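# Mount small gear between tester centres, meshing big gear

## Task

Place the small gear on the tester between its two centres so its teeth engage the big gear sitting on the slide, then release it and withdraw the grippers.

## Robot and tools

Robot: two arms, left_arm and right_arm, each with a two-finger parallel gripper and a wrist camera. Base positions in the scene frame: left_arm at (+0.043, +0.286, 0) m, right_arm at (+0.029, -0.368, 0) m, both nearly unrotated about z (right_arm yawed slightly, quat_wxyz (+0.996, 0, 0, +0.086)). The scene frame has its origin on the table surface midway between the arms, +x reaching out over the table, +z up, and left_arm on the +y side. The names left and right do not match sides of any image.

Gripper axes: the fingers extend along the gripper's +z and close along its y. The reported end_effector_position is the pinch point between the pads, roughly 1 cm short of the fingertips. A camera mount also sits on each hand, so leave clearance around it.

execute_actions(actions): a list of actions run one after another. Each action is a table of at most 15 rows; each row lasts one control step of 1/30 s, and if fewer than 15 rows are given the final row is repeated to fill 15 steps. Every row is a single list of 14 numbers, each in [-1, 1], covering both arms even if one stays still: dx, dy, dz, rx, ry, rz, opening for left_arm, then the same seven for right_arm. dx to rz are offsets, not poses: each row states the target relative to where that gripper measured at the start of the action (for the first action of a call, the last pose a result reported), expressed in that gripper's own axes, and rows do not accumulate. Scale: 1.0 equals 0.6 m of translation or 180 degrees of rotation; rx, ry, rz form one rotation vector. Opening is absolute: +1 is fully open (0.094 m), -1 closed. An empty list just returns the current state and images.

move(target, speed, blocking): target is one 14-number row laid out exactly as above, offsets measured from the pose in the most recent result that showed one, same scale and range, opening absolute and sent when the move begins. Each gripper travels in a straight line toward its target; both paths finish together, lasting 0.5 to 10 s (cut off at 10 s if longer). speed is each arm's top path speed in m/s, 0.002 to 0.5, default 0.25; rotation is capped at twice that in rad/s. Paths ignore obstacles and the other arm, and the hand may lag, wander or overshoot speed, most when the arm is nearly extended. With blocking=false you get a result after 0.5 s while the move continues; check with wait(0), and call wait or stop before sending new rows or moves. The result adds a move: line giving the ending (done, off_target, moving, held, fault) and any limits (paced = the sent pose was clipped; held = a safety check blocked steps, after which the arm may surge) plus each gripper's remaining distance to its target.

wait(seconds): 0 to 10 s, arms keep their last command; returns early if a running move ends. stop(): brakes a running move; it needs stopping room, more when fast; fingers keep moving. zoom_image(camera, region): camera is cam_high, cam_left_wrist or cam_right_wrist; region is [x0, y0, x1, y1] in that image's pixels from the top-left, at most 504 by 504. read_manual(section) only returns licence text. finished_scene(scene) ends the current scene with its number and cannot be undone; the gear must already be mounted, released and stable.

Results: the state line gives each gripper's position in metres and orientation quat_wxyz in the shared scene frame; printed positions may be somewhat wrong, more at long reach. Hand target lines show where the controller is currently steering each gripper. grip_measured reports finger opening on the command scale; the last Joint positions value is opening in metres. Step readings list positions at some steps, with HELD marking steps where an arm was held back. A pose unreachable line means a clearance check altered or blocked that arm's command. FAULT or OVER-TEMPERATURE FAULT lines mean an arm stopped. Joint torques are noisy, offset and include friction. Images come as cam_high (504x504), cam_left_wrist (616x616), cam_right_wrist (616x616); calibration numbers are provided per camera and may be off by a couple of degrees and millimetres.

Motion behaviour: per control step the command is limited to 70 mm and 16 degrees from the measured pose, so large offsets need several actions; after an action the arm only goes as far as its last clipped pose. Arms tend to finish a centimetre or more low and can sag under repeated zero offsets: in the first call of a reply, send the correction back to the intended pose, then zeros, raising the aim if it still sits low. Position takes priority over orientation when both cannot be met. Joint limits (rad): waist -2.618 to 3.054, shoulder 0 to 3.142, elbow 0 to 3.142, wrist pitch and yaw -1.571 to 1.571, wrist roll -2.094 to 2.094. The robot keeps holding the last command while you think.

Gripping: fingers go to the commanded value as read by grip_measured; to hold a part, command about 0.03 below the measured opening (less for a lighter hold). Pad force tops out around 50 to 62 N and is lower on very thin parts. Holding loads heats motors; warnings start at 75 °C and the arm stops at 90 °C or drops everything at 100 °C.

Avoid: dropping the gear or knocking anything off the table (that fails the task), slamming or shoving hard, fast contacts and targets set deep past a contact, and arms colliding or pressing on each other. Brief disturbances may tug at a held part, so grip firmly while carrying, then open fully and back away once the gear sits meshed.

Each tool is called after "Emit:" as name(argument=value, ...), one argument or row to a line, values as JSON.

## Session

Emit:
execute_actions(
  actions=[],
)

Emit:
zoom_image(
  camera="cam_high",
  region=[110,110,370,370],
)

Scene clock: 0.00 s.
left_arm: end_effector_position=(+0.6053, +0.4537, +0.2855) grip_measured=+1.000 end_effector_quat_wxyz=(+0.184, -0.013, +0.725, +0.664) | right_arm: end_effector_position=(+0.5895, -0.1765, +0.2171) grip_measured=+1.000 end_effector_quat_wxyz=(+0.458, +0.056, +0.887, -0.012)
Joint positions: left_arm=[-0.018  2.305  2.042  0.054 -1.324  1.081  0.094] | right_arm=[ 0.283  2.123  1.971 -0.542  0.434  0.374  0.094]
Joint velocities: left_arm=[-0.002  0.017  0.002  0.022 -0.095 -0.066  0.   ] | right_arm=[-0.012 -0.022 -0.022 -0.066 -0.081 -0.007  0.   ]
Joint torques (N m, as the arm reports them, + toward a larger angle): no reading
Hand target (left_arm): +0.604, +0.454, +0.293; +0.190, -0.021, +0.723, +0.664
Hand target (right_arm): +0.589, -0.178, +0.223; +0.461, +0.057, +0.886, -0.013
camera_calibration (this result's frames):
cam_left_wrist: T_world_to_cam=[[0.0727326, -0.0743365, -0.994577, 0.28049], [-0.900882, -0.432767, -0.0335349, 0.772416], [-0.427927, 0.898436, -0.0984447, -0.0350942], [0, 0, 0, 1]] pos_world=[0.660437, 0.386656, 0.301418]
cam_right_wrist: T_world_to_cam=[[-0.344797, -0.880442, -0.325478, 0.123289], [-0.883127, 0.421779, -0.205398, 0.644458], [0.318121, 0.216618, -0.922971, 0.15951], [0, 0, 0, 1]] pos_world=[0.560905, -0.197823, 0.319721]

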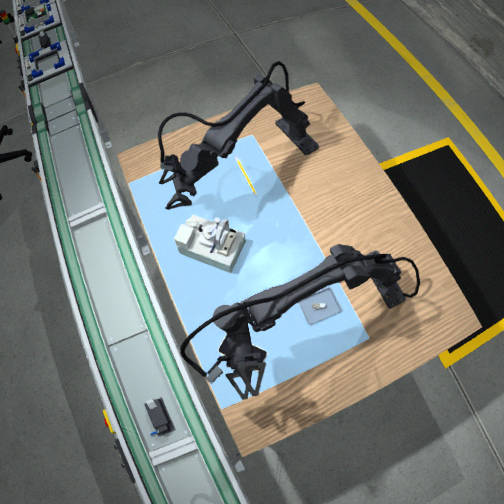

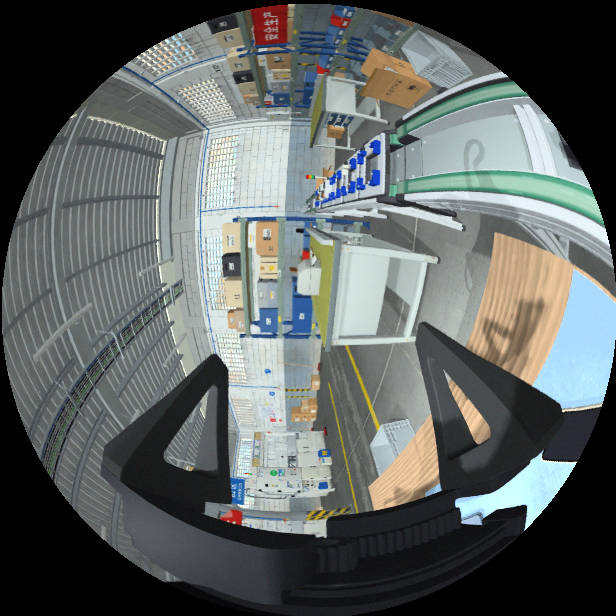

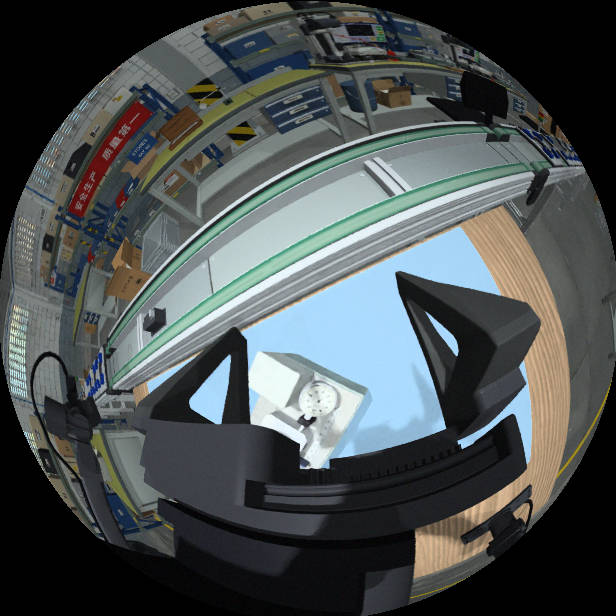

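Region (110, 110, 370, 370) of cam_high's 504x504 image, scaled by 1.938, with more detail than that image has.

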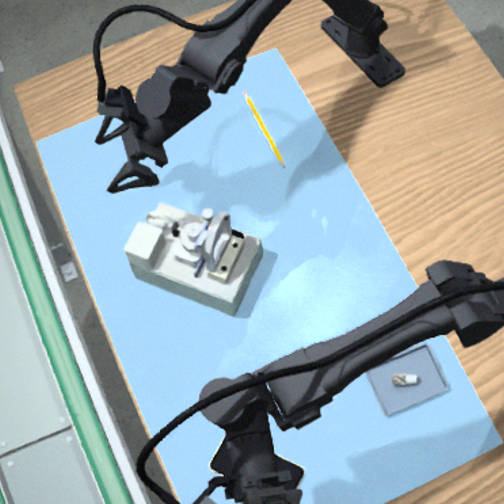

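Emit:
move(
  target=[0.553,-0.148,-0.462,0.485,0.042,0.102,0,0,0,0,0,0,0,0.2],
)

Scene clock: 14.37 s.
left_arm: end_effector_position=(+0.2515, +0.2595, +0.1219) grip_measured=+0.001 end_effector_quat_wxyz=(-0.010, +0.173, +0.985, +0.012) | right_arm: end_effector_position=(+0.5895, -0.1765, +0.2171) grip_measured=+0.203 end_effector_quat_wxyz=(+0.458, +0.056, +0.887, -0.012)
Joint positions: left_arm=[-0.158  1.354  1.089 -1.326 -0.024  0.196  0.047] | right_arm=[ 0.283  2.123  1.971 -0.542  0.434  0.374  0.056]
Joint velocities: left_arm=[ 0.007  0.002  0.002 -0.037 -0.037 -0.051 -0.   ] | right_arm=[ 0.002  0.002  0.007  0.022  0.022 -0.022  0.001]
Joint torques (N m, as the arm reports them, + toward a larger angle): left_arm=[-0.54 -6.8   5.13  0.08  0.12  0.07] | right_arm=[  0.08 -11.6    7.64   1.77   0.15   0.01]
Hand target (left_arm): +0.246, +0.257, +0.122; -0.009, +0.180, +0.984, +0.006
Hand target (right_arm): +0.590, -0.177, +0.217; +0.458, +0.056, +0.887, -0.012
Off the commanded pose (left_arm): 0.010 m, 2 deg.
Off the commanded pose (right_arm): 0.000 m, 0 deg.
move: done
camera_calibration (this result's frames):
cam_left_wrist: T_world_to_cam=[[-0.518887, -0.854776, -0.0107187, 0.360438], [-0.643711, 0.382449, 0.662849, 0.00307925], [-0.562488, 0.350843, -0.748677, 0.227072], [0, 0, 0, 1]] pos_world=[0.316734, 0.22725, 0.171826]
cam_right_wrist: T_world_to_cam=[[-0.344797, -0.880442, -0.325478, 0.123289], [-0.883127, 0.421779, -0.205398, 0.644458], [0.318121, 0.216618, -0.922971, 0.15951], [0, 0, 0, 1]] pos_world=[0.560905, -0.197823, 0.319721]

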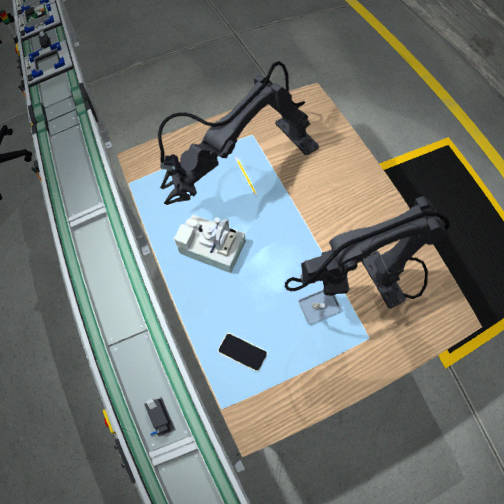

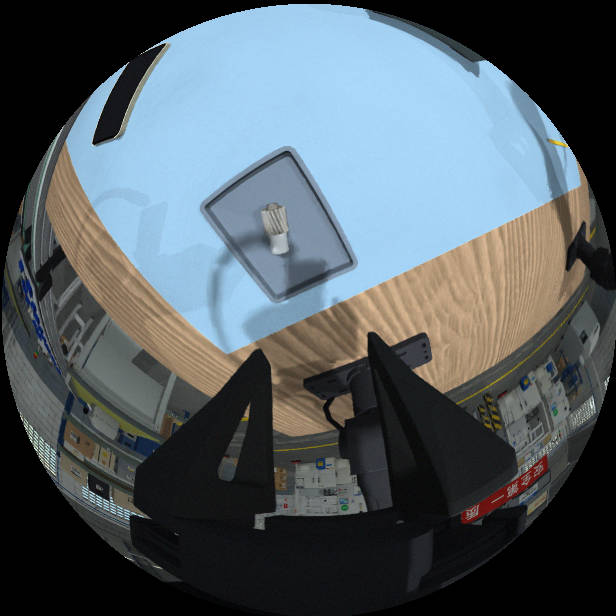

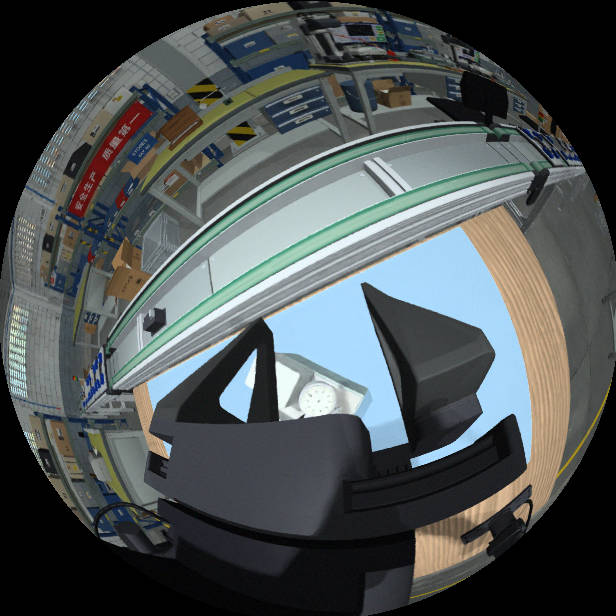

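Emit:
move(
  target=[-0.02,0.05,0.12,0,0,0,-0.2,0,0,0,0,0,0,0.2],
  speed=0.1,
)

Scene clock: 23.47 s.
left_arm: end_effector_position=(+0.2743, +0.2811, +0.0554) grip_measured=-0.198 end_effector_quat_wxyz=(-0.005, +0.173, +0.985, +0.010) | right_arm: end_effector_position=(+0.5895, -0.1765, +0.2171) grip_measured=+0.203 end_effector_quat_wxyz=(+0.458, +0.056, +0.887, -0.012)
Joint positions: left_arm=[-0.049  1.47   0.917 -1.026 -0.022  0.307  0.038] | right_arm=[ 0.283  2.123  1.971 -0.542  0.434  0.374  0.056]
Joint velocities: left_arm=[ 0.002  0.012 -0.012  0.095 -0.081  0.007 -0.001] | right_arm=[-0.007  0.017  0.002 -0.051 -0.051 -0.022 -0.001]
Joint torques (N m, as the arm reports them, + toward a larger angle): left_arm=[ 0.67 -5.09  4.98  0.19 -0.05  0.1 ] | right_arm=[  0.02 -11.6    7.74   1.79   0.16   0.02]
Hand target (left_arm): +0.272, +0.284, +0.051; -0.011, +0.173, +0.985, +0.011
Hand target (right_arm): +0.590, -0.177, +0.217; +0.458, +0.056, +0.887, -0.012
Off the commanded pose (left_arm): 0.007 m, 1 deg.
Off the commanded pose (right_arm): 0.000 m, 0 deg.
move: done
camera_calibration (this result's frames):
cam_left_wrist: T_world_to_cam=[[-0.519692, -0.854272, -0.011809, 0.390206], [-0.6499, 0.386316, 0.654515, 0.0546402], [-0.554572, 0.347821, -0.755957, 0.181599], [0, 0, 0, 1]] pos_world=[0.339007, 0.24907, 0.106126]
cam_right_wrist: T_world_to_cam=[[-0.344797, -0.880442, -0.325478, 0.123289], [-0.883127, 0.421779, -0.205398, 0.644458], [0.318121, 0.216618, -0.922971, 0.15951], [0, 0, 0, 1]] pos_world=[0.560905, -0.197823, 0.319721]

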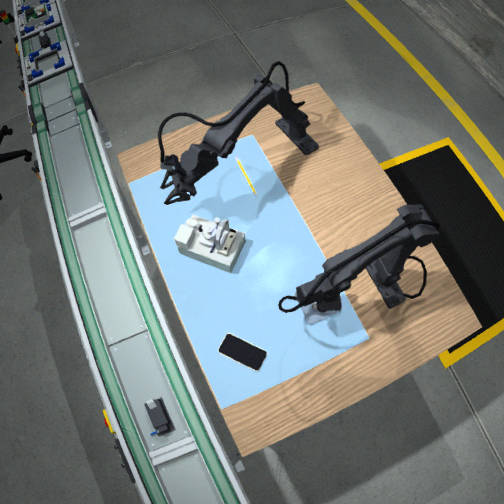

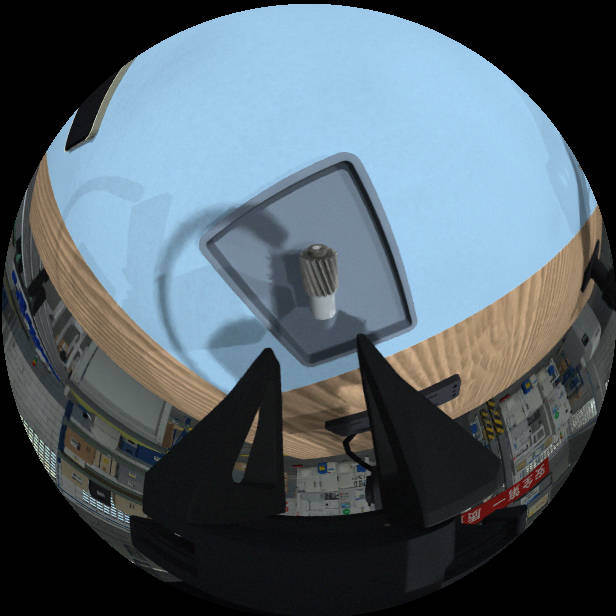

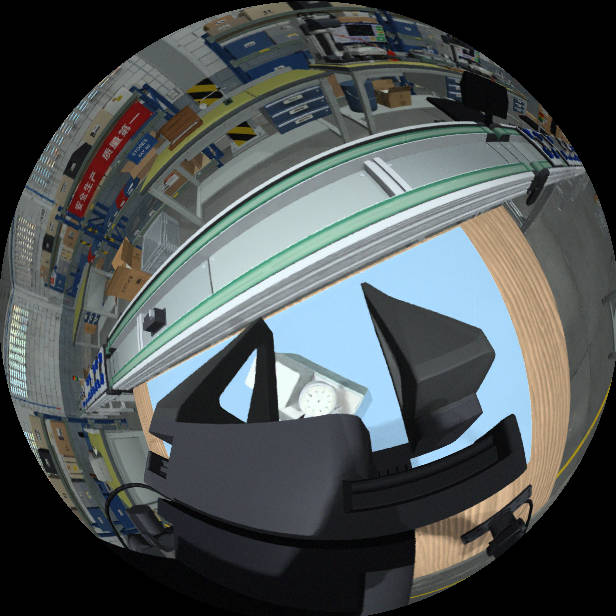

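Emit:
move(
  target=[0.004,-0.004,0.075,0,0,0,-0.2,0,0,0,0,0,0,0.2],
  speed=0.06,
)

Emit:
execute_actions(
  actions=[
    [[0,0,0,0,0,0,-0.72,0,0,0,0,0,0,0.2]],
    [[0,0,0,0,0,0,-0.72,0,0,0,0,0,0,0.2]],
  ],
)

Emit:
move(
  target=[0,0,-0.08,0,0,0,-0.72,0,0,0,0,0,0,0.2],
)

Emit:
move(
  target=[-0.17,-0.05,0,0,0,0.47,-0.72,0,0,0,0,0,0,0.2],
)

Scene clock: 36.47 s.
left_arm: end_effector_position=(+0.2749, +0.2811, +0.0159) grip_measured=-0.198 end_effector_quat_wxyz=(+0.002, +0.174, +0.985, +0.011) | right_arm: end_effector_position=(+0.5895, -0.1765, +0.2171) grip_measured=+0.203 end_effector_quat_wxyz=(+0.458, +0.056, +0.887, -0.012)
Joint positions: left_arm=[-0.049  1.524  0.797 -0.838 -0.022  0.307  0.038] | right_arm=[ 0.283  2.123  1.971 -0.542  0.434  0.374  0.056]
Joint velocities: left_arm=[-0.002 -0.007 -0.012  0.022  0.022  0.007 -0.   ] | right_arm=[-0.017 -0.012  0.007  0.125 -0.037 -0.081 -0.001]
Joint torques (N m, as the arm reports them, + toward a larger angle): left_arm=[-0.42 -5.12  4.48  0.22  0.01 -0.05] | right_arm=[  0.02 -11.66   7.51   1.78   0.15   0.01]
Hand target (left_arm): +0.271, +0.280, +0.011; -0.005, +0.173, +0.985, +0.010
Hand target (right_arm): +0.590, -0.177, +0.217; +0.458, +0.056, +0.887, -0.012
Off the commanded pose (left_arm): 0.007 m, 1 deg.
Off the commanded pose (right_arm): 0.000 m, 0 deg.
move: done
camera_calibration (this result's frames):
cam_left_wrist: T_world_to_cam=[[-0.520137, -0.853884, -0.0184453, 0.390144], [-0.658512, 0.387187, 0.645327, 0.083092], [-0.543893, 0.347805, -0.763683, 0.149338], [0, 0, 0, 1]] pos_world=[0.338869, 0.249025, 0.0676215]
cam_right_wrist: T_world_to_cam=[[-0.344797, -0.880442, -0.325478, 0.123289], [-0.883127, 0.421779, -0.205398, 0.644458], [0.318121, 0.216618, -0.922971, 0.15951], [0, 0, 0, 1]] pos_world=[0.560905, -0.197823, 0.319721]

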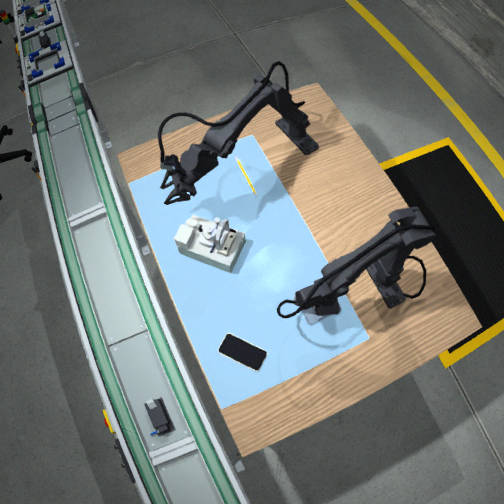

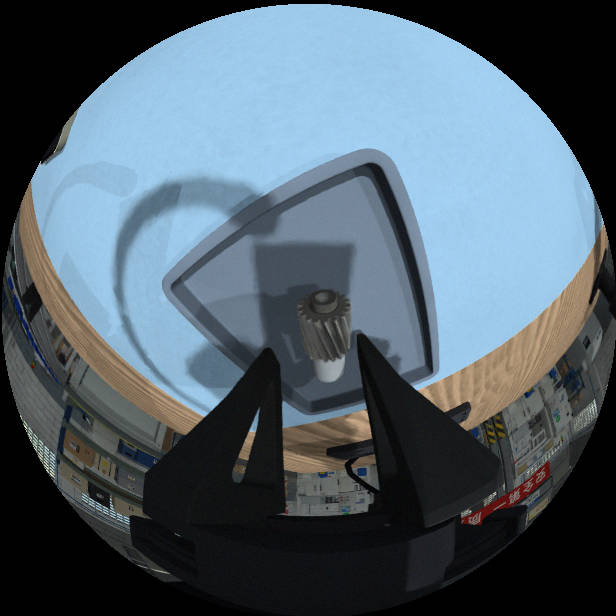

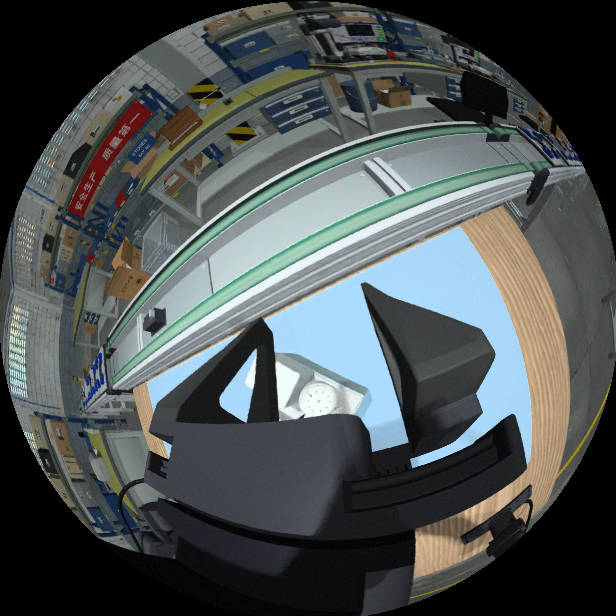

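Scene clock: 37.47 s.
left_arm: end_effector_position=(+0.2748, +0.2812, +0.0159) grip_measured=-0.704 end_effector_quat_wxyz=(+0.001, +0.174, +0.985, +0.011) | right_arm: end_effector_position=(+0.5895, -0.1765, +0.2171) grip_measured=+0.203 end_effector_quat_wxyz=(+0.458, +0.056, +0.887, -0.012)
Joint positions: left_arm=[-0.049  1.524  0.797 -0.838 -0.022  0.307  0.014] | right_arm=[ 0.283  2.123  1.971 -0.542  0.434  0.374  0.056]
Joint velocities: left_arm=[-0.012  0.012 -0.002 -0.022 -0.007 -0.037  0.001] | right_arm=[ 0.002  0.012 -0.012  0.007 -0.022  0.007  0.001]
Joint torques (N m, as the arm reports them, + toward a larger angle): left_arm=[-0.1  -6.07  5.89  0.12  0.01  0.02] | right_arm=[  0.08 -11.74   7.63   1.78   0.16   0.02]
Hand target (left_arm): +0.275, +0.281, +0.016; +0.001, +0.174, +0.985, +0.011
Hand target (right_arm): +0.590, -0.177, +0.217; +0.458, +0.056, +0.887, -0.012
Off the commanded pose (left_arm): 0.000 m, 0 deg.
Off the commanded pose (right_arm): 0.000 m, 0 deg.
Step readings (end_effector_position; steps 1 to 15: 1st action; 16 to 30: 2nd action):
0: left_arm (+0.2749, +0.2811, +0.0159) | right_arm (+0.5895, -0.1765, +0.2171)
1: left_arm (+0.2749, +0.2811, +0.0159) | right_arm (+0.5895, -0.1765, +0.2171)
2: left_arm (+0.2748, +0.2811, +0.0159) | right_arm (+0.5895, -0.1765, +0.2171)
4: left_arm (+0.2748, +0.2812, +0.0159) | right_arm (+0.5895, -0.1765, +0.2171)
8: left_arm (+0.2748, +0.2812, +0.0159) | right_arm (+0.5895, -0.1765, +0.2171)
15: left_arm (+0.2748, +0.2812, +0.0159) | right_arm (+0.5895, -0.1765, +0.2171)
16: left_arm (+0.2748, +0.2812, +0.0159) | right_arm (+0.5895, -0.1765, +0.2171)
17: left_arm (+0.2748, +0.2812, +0.0159) | right_arm (+0.5895, -0.1765, +0.2171)
19: left_arm (+0.2748, +0.2812, +0.0159) | right_arm (+0.5895, -0.1765, +0.2171)
23: left_arm (+0.2748, +0.2812, +0.0159) | right_arm (+0.5895, -0.1765, +0.2171)
30: end_effector_position above
camera_calibration (this result's frames):
cam_left_wrist: T_world_to_cam=[[-0.520141, -0.853878, -0.0185944, 0.39016], [-0.658277, 0.38693, 0.645722, 0.0830047], [-0.544173, 0.348107, -0.763346, 0.14925], [0, 0, 0, 1]] pos_world=[0.338796, 0.249077, 0.0675864]
cam_right_wrist: T_world_to_cam=[[-0.344797, -0.880442, -0.325478, 0.123289], [-0.883127, 0.421779, -0.205398, 0.644458], [0.318121, 0.216618, -0.922971, 0.15951], [0, 0, 0, 1]] pos_world=[0.560905, -0.197823, 0.319721]

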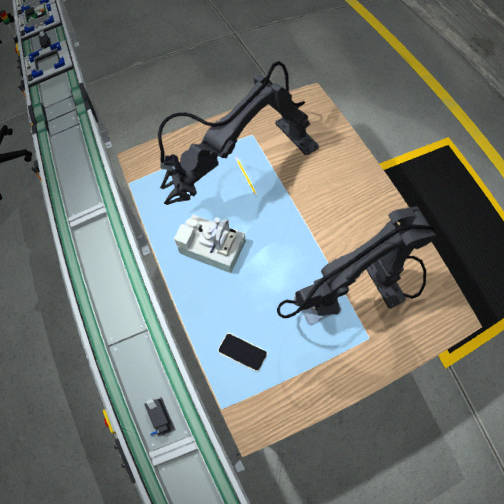

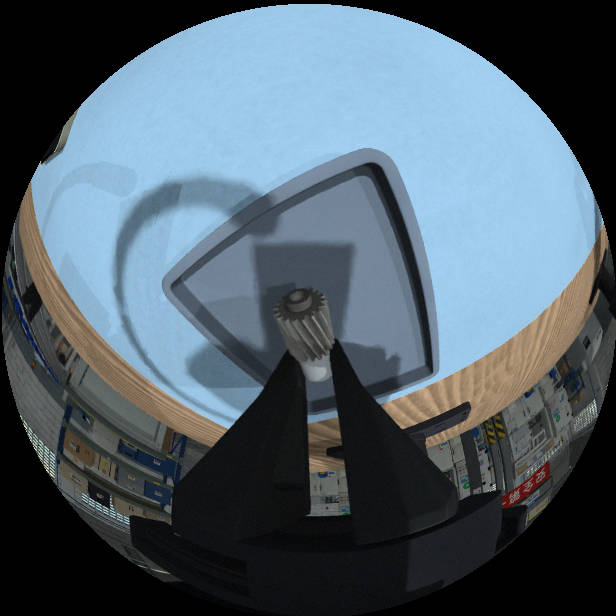

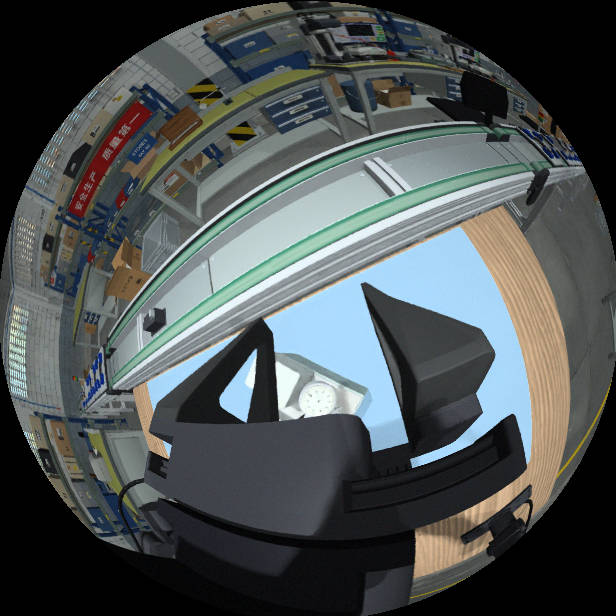

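Scene clock: 38.50 s.
left_arm: end_effector_position=(+0.2671, +0.2815, +0.0534) grip_measured=-0.704 end_effector_quat_wxyz=(-0.015, +0.174, +0.985, +0.009) | right_arm: end_effector_position=(+0.5895, -0.1765, +0.2171) grip_measured=+0.203 end_effector_quat_wxyz=(+0.458, +0.056, +0.887, -0.012)
Joint positions: left_arm=[-0.049  1.464  0.903 -1.038 -0.022  0.307  0.014] | right_arm=[ 0.283  2.123  1.971 -0.542  0.434  0.374  0.056]
Joint velocities: left_arm=[ 0.002 -0.002 -0.002 -0.007 -0.051 -0.007 -0.001] | right_arm=[-0.012  0.002  0.002  0.022  0.007 -0.007  0.001]
Joint torques (N m, as the arm reports them, + toward a larger angle): left_arm=[-0.26 -7.29  8.37 -0.05 -0.02 -0.03] | right_arm=[ -0.05 -11.6    7.65   1.79   0.18   0.03]
Hand target (left_arm): +0.274, +0.281, +0.063; +0.002, +0.174, +0.985, +0.011
Hand target (right_arm): +0.590, -0.177, +0.217; +0.458, +0.056, +0.887, -0.012
Off the commanded pose (left_arm): 0.013 m, 2 deg.
Off the commanded pose (right_arm): 0.000 m, 0 deg.
move: off_target (left_arm)
camera_calibration (this result's frames):
cam_left_wrist: T_world_to_cam=[[-0.520492, -0.853863, -0.00233669, 0.386374], [-0.636244, 0.38601, 0.667974, 0.0468718], [-0.569457, 0.349162, -0.744181, 0.178979], [0, 0, 0, 1]] pos_world=[0.332848, 0.249325, 0.102786]
cam_right_wrist: T_world_to_cam=[[-0.344797, -0.880442, -0.325478, 0.123289], [-0.883127, 0.421779, -0.205398, 0.644458], [0.318121, 0.216618, -0.922971, 0.15951], [0, 0, 0, 1]] pos_world=[0.560905, -0.197823, 0.319721]

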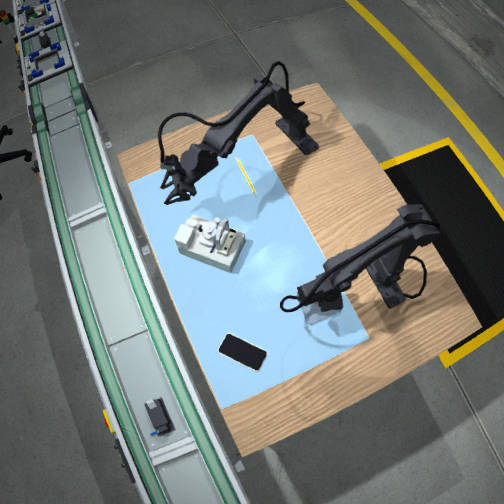

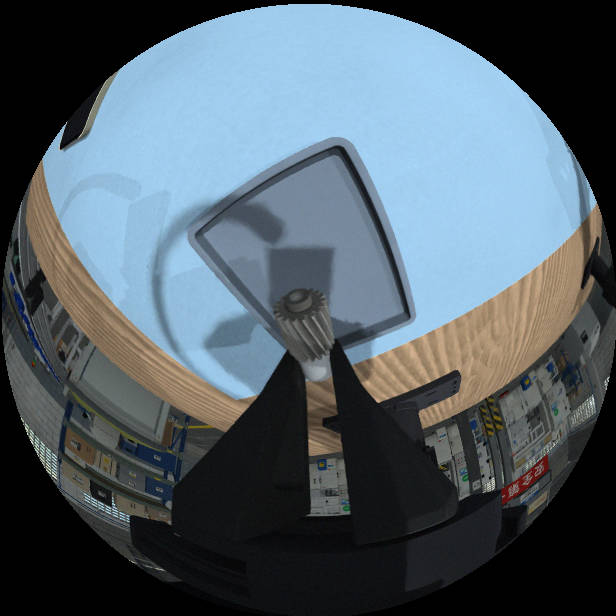

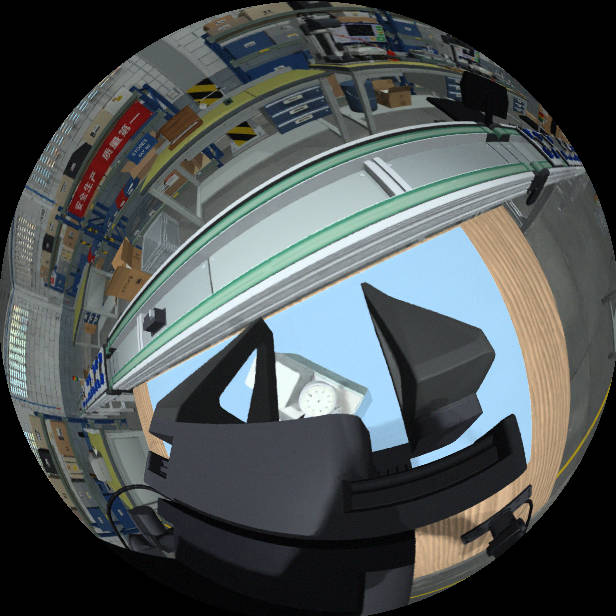

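Scene clock: 42.00 s.
left_arm: end_effector_position=(+0.3472, +0.2222, +0.0466) grip_measured=-0.704 end_effector_quat_wxyz=(-0.021, +0.785, +0.619, -0.003) | right_arm: end_effector_position=(+0.5895, -0.1765, +0.2171) grip_measured=+0.203 end_effector_quat_wxyz=(+0.458, +0.056, +0.887, -0.012)
Joint positions: left_arm=[-0.229  1.803  1.237 -1.041 -0.022  1.585  0.014] | right_arm=[ 0.283  2.123  1.971 -0.542  0.434  0.374  0.056]
Joint velocities: left_arm=[ 0.012 -0.002  0.002  0.022 -0.037  0.022  0.   ] | right_arm=[-0.002  0.012 -0.002 -0.022  0.037 -0.007  0.   ]
Joint torques (N m, as the arm reports them, + toward a larger angle): left_arm=[-0.69 -8.41  8.64 -0.12 -0.01  0.1 ] | right_arm=[  0.04 -11.6    7.66   1.78   0.17   0.01]
Hand target (left_arm): +0.352, +0.218, +0.052; -0.017, +0.791, +0.611, -0.001
Hand target (right_arm): +0.590, -0.177, +0.217; +0.458, +0.056, +0.887, -0.012
Off the commanded pose (left_arm): 0.007 m, 1 deg.
Off the commanded pose (right_arm): 0.000 m, 0 deg.
move: done
camera_calibration (this result's frames):
cam_left_wrist: T_world_to_cam=[[-0.906279, 0.420492, 0.0429477, 0.226036], [0.344431, 0.675785, 0.651676, -0.278826], [0.245001, 0.605393, -0.757281, -0.0988656], [0, 0, 0, 1]] pos_world=[0.325111, 0.153233, 0.0971278]
cam_right_wrist: T_world_to_cam=[[-0.344797, -0.880442, -0.325478, 0.123289], [-0.883127, 0.421779, -0.205398, 0.644458], [0.318121, 0.216618, -0.922971, 0.15951], [0, 0, 0, 1]] pos_world=[0.560905, -0.197823, 0.319721]

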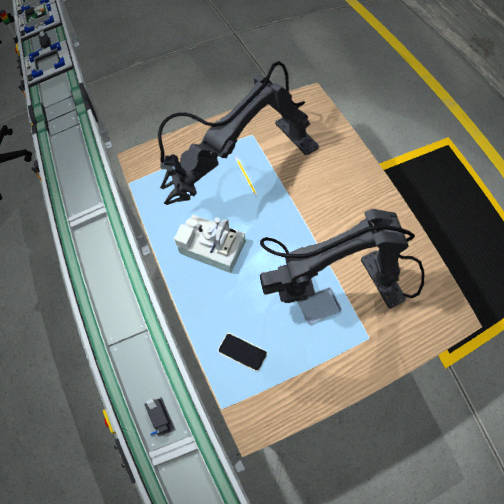

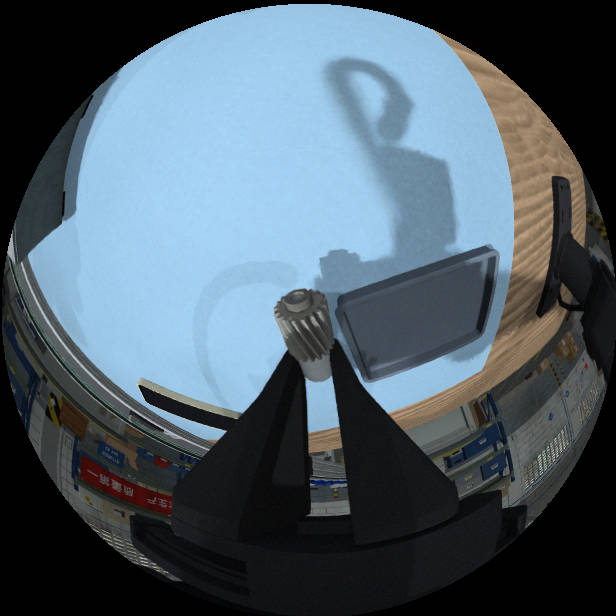

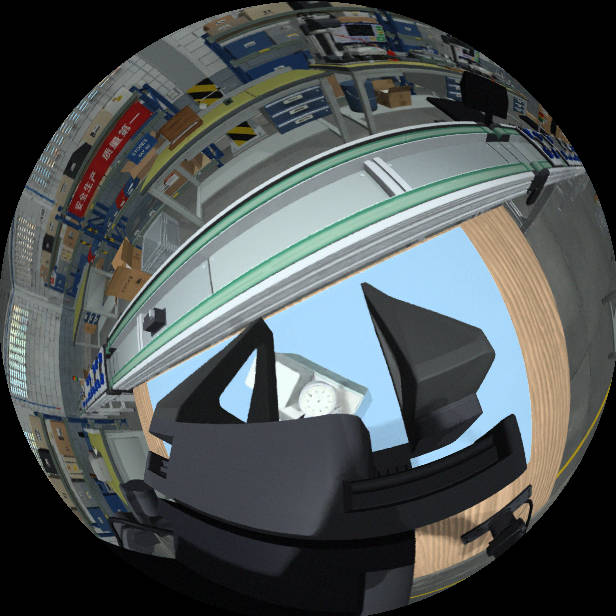

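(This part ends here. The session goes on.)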